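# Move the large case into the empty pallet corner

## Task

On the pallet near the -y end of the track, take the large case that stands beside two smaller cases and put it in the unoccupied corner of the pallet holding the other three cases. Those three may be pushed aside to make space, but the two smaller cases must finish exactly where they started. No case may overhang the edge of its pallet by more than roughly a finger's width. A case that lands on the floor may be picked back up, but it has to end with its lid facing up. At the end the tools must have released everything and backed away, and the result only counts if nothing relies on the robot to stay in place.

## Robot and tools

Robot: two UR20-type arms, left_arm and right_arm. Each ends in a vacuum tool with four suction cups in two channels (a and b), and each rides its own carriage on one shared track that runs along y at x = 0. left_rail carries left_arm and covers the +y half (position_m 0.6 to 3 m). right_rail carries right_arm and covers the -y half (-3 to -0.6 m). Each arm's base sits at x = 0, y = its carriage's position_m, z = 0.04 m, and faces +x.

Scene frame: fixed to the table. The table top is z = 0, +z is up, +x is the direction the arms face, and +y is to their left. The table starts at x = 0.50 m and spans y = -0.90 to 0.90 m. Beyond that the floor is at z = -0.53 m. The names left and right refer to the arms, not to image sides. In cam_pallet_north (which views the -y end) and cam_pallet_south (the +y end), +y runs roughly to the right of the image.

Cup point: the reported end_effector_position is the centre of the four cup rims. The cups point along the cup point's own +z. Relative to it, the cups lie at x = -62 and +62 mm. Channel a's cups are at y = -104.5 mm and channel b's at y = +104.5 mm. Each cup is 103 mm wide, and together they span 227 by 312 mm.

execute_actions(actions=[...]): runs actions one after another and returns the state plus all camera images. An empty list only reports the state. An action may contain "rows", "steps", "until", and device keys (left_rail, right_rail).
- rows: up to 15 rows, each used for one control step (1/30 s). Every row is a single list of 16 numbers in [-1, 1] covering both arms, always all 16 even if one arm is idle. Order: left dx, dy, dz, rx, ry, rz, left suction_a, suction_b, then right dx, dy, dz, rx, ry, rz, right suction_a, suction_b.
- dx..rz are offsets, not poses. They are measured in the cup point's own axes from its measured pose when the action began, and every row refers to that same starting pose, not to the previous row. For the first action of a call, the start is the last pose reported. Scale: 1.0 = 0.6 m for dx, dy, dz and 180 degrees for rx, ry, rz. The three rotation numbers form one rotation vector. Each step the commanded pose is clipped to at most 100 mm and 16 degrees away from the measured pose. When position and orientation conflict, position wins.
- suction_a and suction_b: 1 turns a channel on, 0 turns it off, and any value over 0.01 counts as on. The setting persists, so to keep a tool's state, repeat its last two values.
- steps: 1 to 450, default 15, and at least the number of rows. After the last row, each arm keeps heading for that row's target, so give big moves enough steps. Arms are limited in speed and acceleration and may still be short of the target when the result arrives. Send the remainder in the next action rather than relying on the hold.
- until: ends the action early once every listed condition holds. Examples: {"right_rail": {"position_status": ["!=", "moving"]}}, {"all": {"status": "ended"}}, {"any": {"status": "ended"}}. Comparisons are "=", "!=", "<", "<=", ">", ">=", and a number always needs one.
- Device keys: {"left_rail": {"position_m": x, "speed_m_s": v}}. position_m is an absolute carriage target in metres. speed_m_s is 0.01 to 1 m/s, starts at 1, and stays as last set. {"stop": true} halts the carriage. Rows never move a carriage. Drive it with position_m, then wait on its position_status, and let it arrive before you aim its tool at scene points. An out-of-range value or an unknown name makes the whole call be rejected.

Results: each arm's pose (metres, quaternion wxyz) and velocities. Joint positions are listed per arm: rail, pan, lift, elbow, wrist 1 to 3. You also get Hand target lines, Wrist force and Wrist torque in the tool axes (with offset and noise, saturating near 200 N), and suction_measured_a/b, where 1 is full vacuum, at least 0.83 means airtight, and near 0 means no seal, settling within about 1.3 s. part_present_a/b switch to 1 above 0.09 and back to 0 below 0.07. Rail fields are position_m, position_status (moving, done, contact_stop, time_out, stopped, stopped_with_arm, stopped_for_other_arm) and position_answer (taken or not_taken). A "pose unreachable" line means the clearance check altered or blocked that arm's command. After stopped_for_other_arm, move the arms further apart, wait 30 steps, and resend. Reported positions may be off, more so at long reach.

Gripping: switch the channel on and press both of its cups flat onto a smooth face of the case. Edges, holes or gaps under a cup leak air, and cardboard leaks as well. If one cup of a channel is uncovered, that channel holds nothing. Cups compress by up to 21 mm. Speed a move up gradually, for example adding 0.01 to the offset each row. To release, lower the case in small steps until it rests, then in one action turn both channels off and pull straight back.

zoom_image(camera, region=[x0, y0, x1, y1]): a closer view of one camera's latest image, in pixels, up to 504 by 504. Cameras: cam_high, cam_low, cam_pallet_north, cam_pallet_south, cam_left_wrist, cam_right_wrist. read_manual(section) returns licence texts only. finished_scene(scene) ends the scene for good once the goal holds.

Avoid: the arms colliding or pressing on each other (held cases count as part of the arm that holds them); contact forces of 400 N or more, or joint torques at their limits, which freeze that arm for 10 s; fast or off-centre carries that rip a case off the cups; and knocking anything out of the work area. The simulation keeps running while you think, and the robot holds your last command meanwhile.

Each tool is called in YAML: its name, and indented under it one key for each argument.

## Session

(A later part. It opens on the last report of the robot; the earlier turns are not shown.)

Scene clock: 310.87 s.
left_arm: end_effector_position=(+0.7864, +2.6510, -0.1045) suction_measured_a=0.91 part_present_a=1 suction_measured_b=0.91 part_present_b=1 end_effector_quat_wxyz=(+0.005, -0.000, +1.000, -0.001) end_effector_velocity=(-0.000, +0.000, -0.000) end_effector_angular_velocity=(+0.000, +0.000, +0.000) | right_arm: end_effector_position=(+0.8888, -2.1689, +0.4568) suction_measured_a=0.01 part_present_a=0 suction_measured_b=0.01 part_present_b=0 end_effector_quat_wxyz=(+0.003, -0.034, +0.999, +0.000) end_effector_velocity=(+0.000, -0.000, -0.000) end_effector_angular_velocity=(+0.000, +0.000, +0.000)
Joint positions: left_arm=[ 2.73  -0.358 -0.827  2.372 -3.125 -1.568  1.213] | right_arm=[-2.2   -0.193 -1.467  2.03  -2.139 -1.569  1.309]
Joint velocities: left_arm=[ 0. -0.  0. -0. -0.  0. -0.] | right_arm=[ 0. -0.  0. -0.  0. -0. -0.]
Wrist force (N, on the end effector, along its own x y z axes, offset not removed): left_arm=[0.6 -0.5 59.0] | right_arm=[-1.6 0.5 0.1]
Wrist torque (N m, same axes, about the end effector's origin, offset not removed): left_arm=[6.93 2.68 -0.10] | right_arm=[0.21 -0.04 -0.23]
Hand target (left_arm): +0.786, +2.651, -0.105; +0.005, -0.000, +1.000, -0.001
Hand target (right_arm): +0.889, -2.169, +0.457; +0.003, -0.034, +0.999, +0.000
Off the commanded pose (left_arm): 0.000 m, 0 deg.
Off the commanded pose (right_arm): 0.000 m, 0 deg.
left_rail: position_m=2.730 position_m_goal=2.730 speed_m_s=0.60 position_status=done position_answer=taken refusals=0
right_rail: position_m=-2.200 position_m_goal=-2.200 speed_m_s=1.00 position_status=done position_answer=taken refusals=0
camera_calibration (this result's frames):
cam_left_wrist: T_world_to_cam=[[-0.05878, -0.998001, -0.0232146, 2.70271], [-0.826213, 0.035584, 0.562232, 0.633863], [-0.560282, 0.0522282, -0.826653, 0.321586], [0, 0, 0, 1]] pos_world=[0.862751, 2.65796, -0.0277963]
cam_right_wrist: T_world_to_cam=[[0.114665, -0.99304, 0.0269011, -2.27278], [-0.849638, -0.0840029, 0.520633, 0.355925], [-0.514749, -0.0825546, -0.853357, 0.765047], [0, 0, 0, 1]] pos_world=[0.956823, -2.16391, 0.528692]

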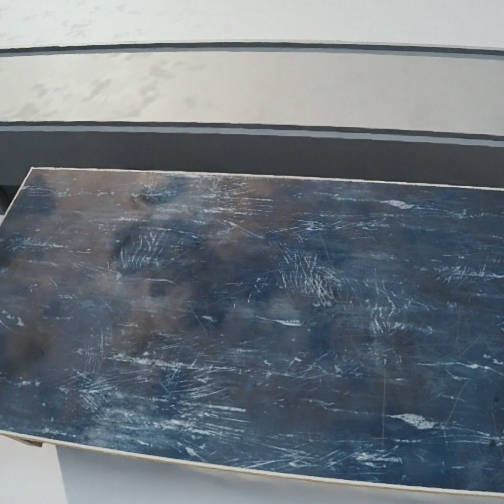

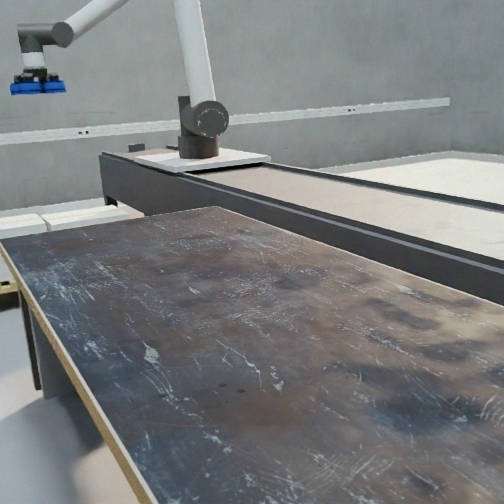

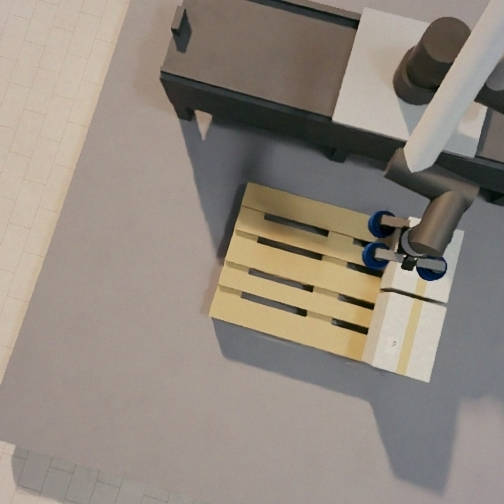

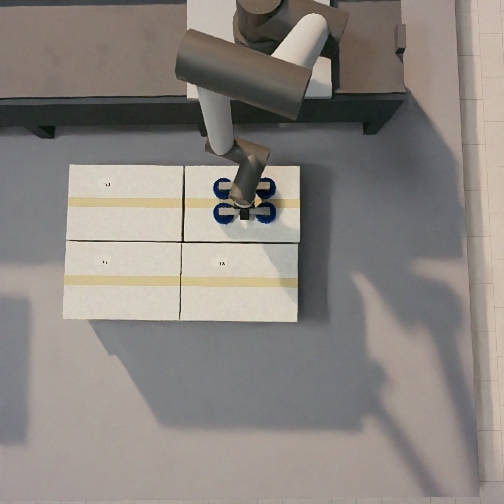

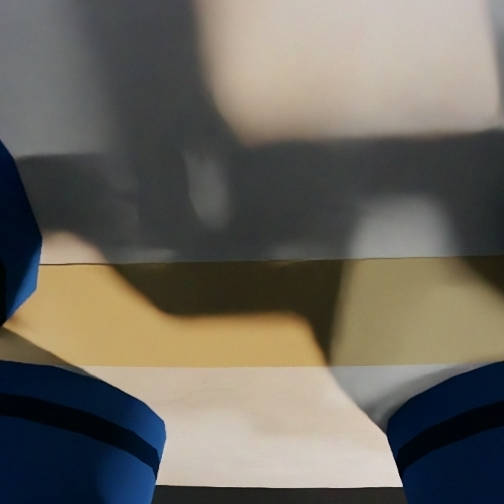

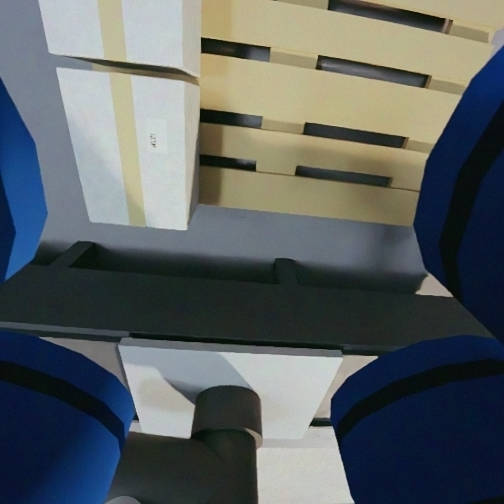

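Within a few millimetres; lower 4 mm and release.

execute_actions:
  actions:
    - {"rows":[[0,0,0.006,0,0,0,1,1,0,0,0,0,0,0,0,0]],"steps":12}
    - {"rows":[[0,0,-0.4,0,0,0,0,0,0,0,0,0,0,0,0,0]],"steps":45}

zoom_image:
  camera: "cam_pallet_south"
  region: [40, 130, 350, 340]

Scene clock: 317.73 s.
left_arm: end_effector_position=(+0.7842, +2.6513, +0.1320) suction_measured_a=0.00 part_present_a=0 suction_measured_b=0.00 part_present_b=0 end_effector_quat_wxyz=(+0.005, -0.000, +1.000, -0.001) end_effector_velocity=(+0.000, -0.000, +0.000) end_effector_angular_velocity=(-0.000, -0.000, -0.000) | right_arm: end_effector_position=(+0.8888, -2.1689, +0.4568) suction_measured_a=0.01 part_present_a=0 suction_measured_b=0.01 part_present_b=0 end_effector_quat_wxyz=(+0.003, -0.034, +0.999, +0.000) end_effector_velocity=(-0.000, +0.000, +0.000) end_effector_angular_velocity=(-0.000, -0.000, +0.000)
Joint positions: left_arm=[ 2.73  -0.359 -1.213  2.362 -2.73  -1.569  1.212] | right_arm=[-2.2   -0.193 -1.467  2.03  -2.139 -1.569  1.309]
Joint velocities: left_arm=[ 0. -0. -0. -0.  0. -0. -0.] | right_arm=[ 0.  0. -0.  0. -0.  0. -0.]
Wrist force (N, on the end effector, along its own x y z axes, offset not removed): left_arm=[-3.1 6.0 8.2] | right_arm=[-2.0 -1.6 2.0]
Wrist torque (N m, same axes, about the end effector's origin, offset not removed): left_arm=[0.26 0.21 -0.04] | right_arm=[-0.05 -0.01 -0.18]
Hand target (left_arm): +0.784, +2.651, +0.132; +0.005, -0.000, +1.000, -0.001
Hand target (right_arm): +0.889, -2.169, +0.457; +0.003, -0.034, +0.999, +0.000
Off the commanded pose (left_arm): 0.000 m, 0 deg.
Off the commanded pose (right_arm): 0.000 m, 0 deg.
left_rail: position_m=2.730 position_m_goal=2.730 speed_m_s=0.60 position_status=done position_answer=taken refusals=0
right_rail: position_m=-2.200 position_m_goal=-2.200 speed_m_s=1.00 position_status=done position_answer=taken refusals=0
camera_calibration (this result's frames):
cam_left_wrist: T_world_to_cam=[[-0.0587825, -0.998002, -0.023162, 2.70832], [-0.826191, 0.0356136, 0.562264, 0.498989], [-0.560315, 0.0521875, -0.826634, 0.515922], [0, 0, 0, 1]] pos_world=[0.86054, 2.65821, 0.208645]
cam_right_wrist: T_world_to_cam=[[0.114665, -0.99304, 0.0269011, -2.27278], [-0.849638, -0.0840031, 0.520632, 0.355925], [-0.514749, -0.0825547, -0.853357, 0.765046], [0, 0, 0, 1]] pos_world=[0.956824, -2.16391, 0.528692]

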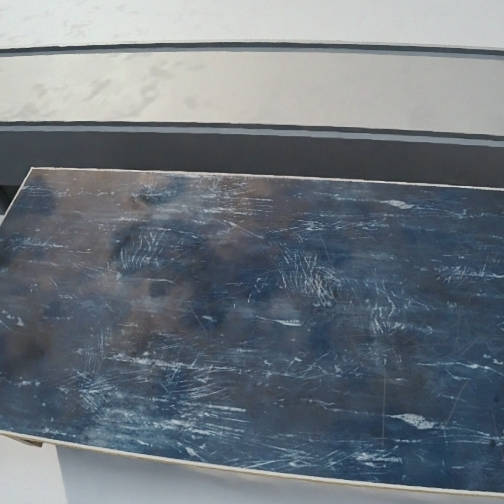

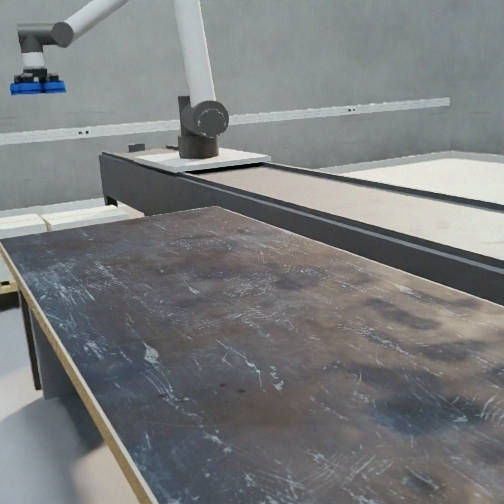

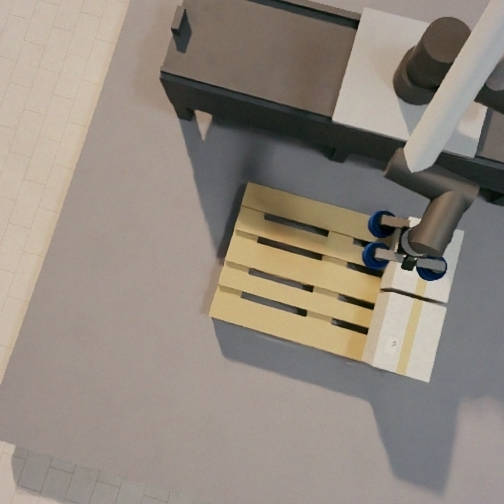

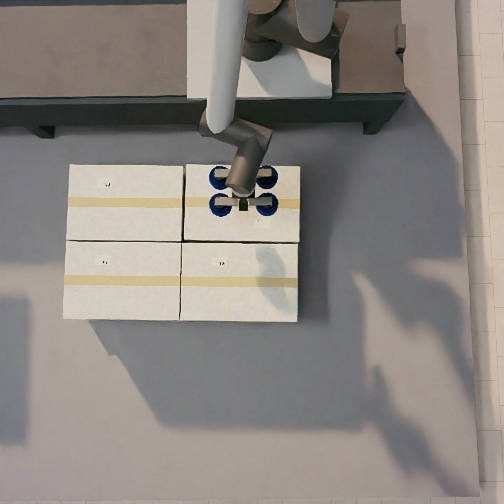

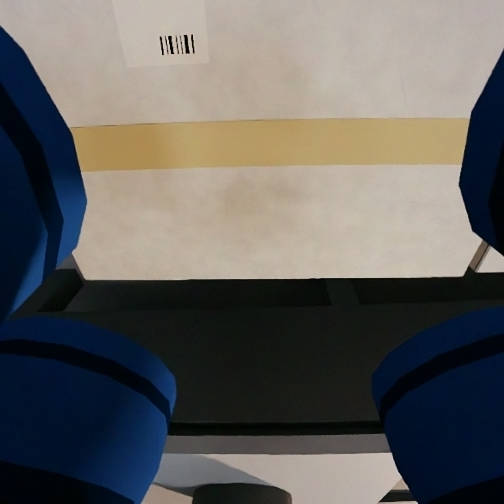

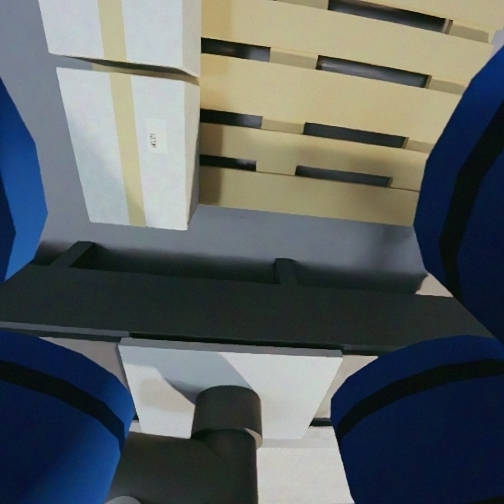

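Region (40, 130, 350, 340) of cam_pallet_south's 504x504 image, scaled by 1.626, with more detail than that image has; it fills the top 341 rows of this view, and the rest is white.

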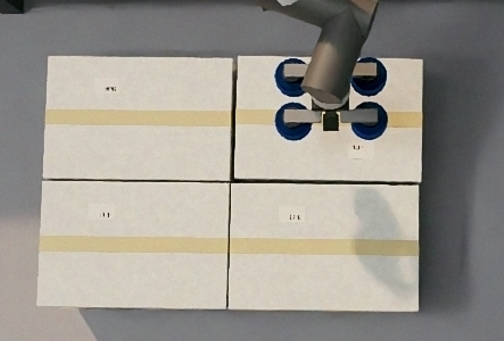

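finished_scene:
  scene: 1

The scene is finished: the task was done.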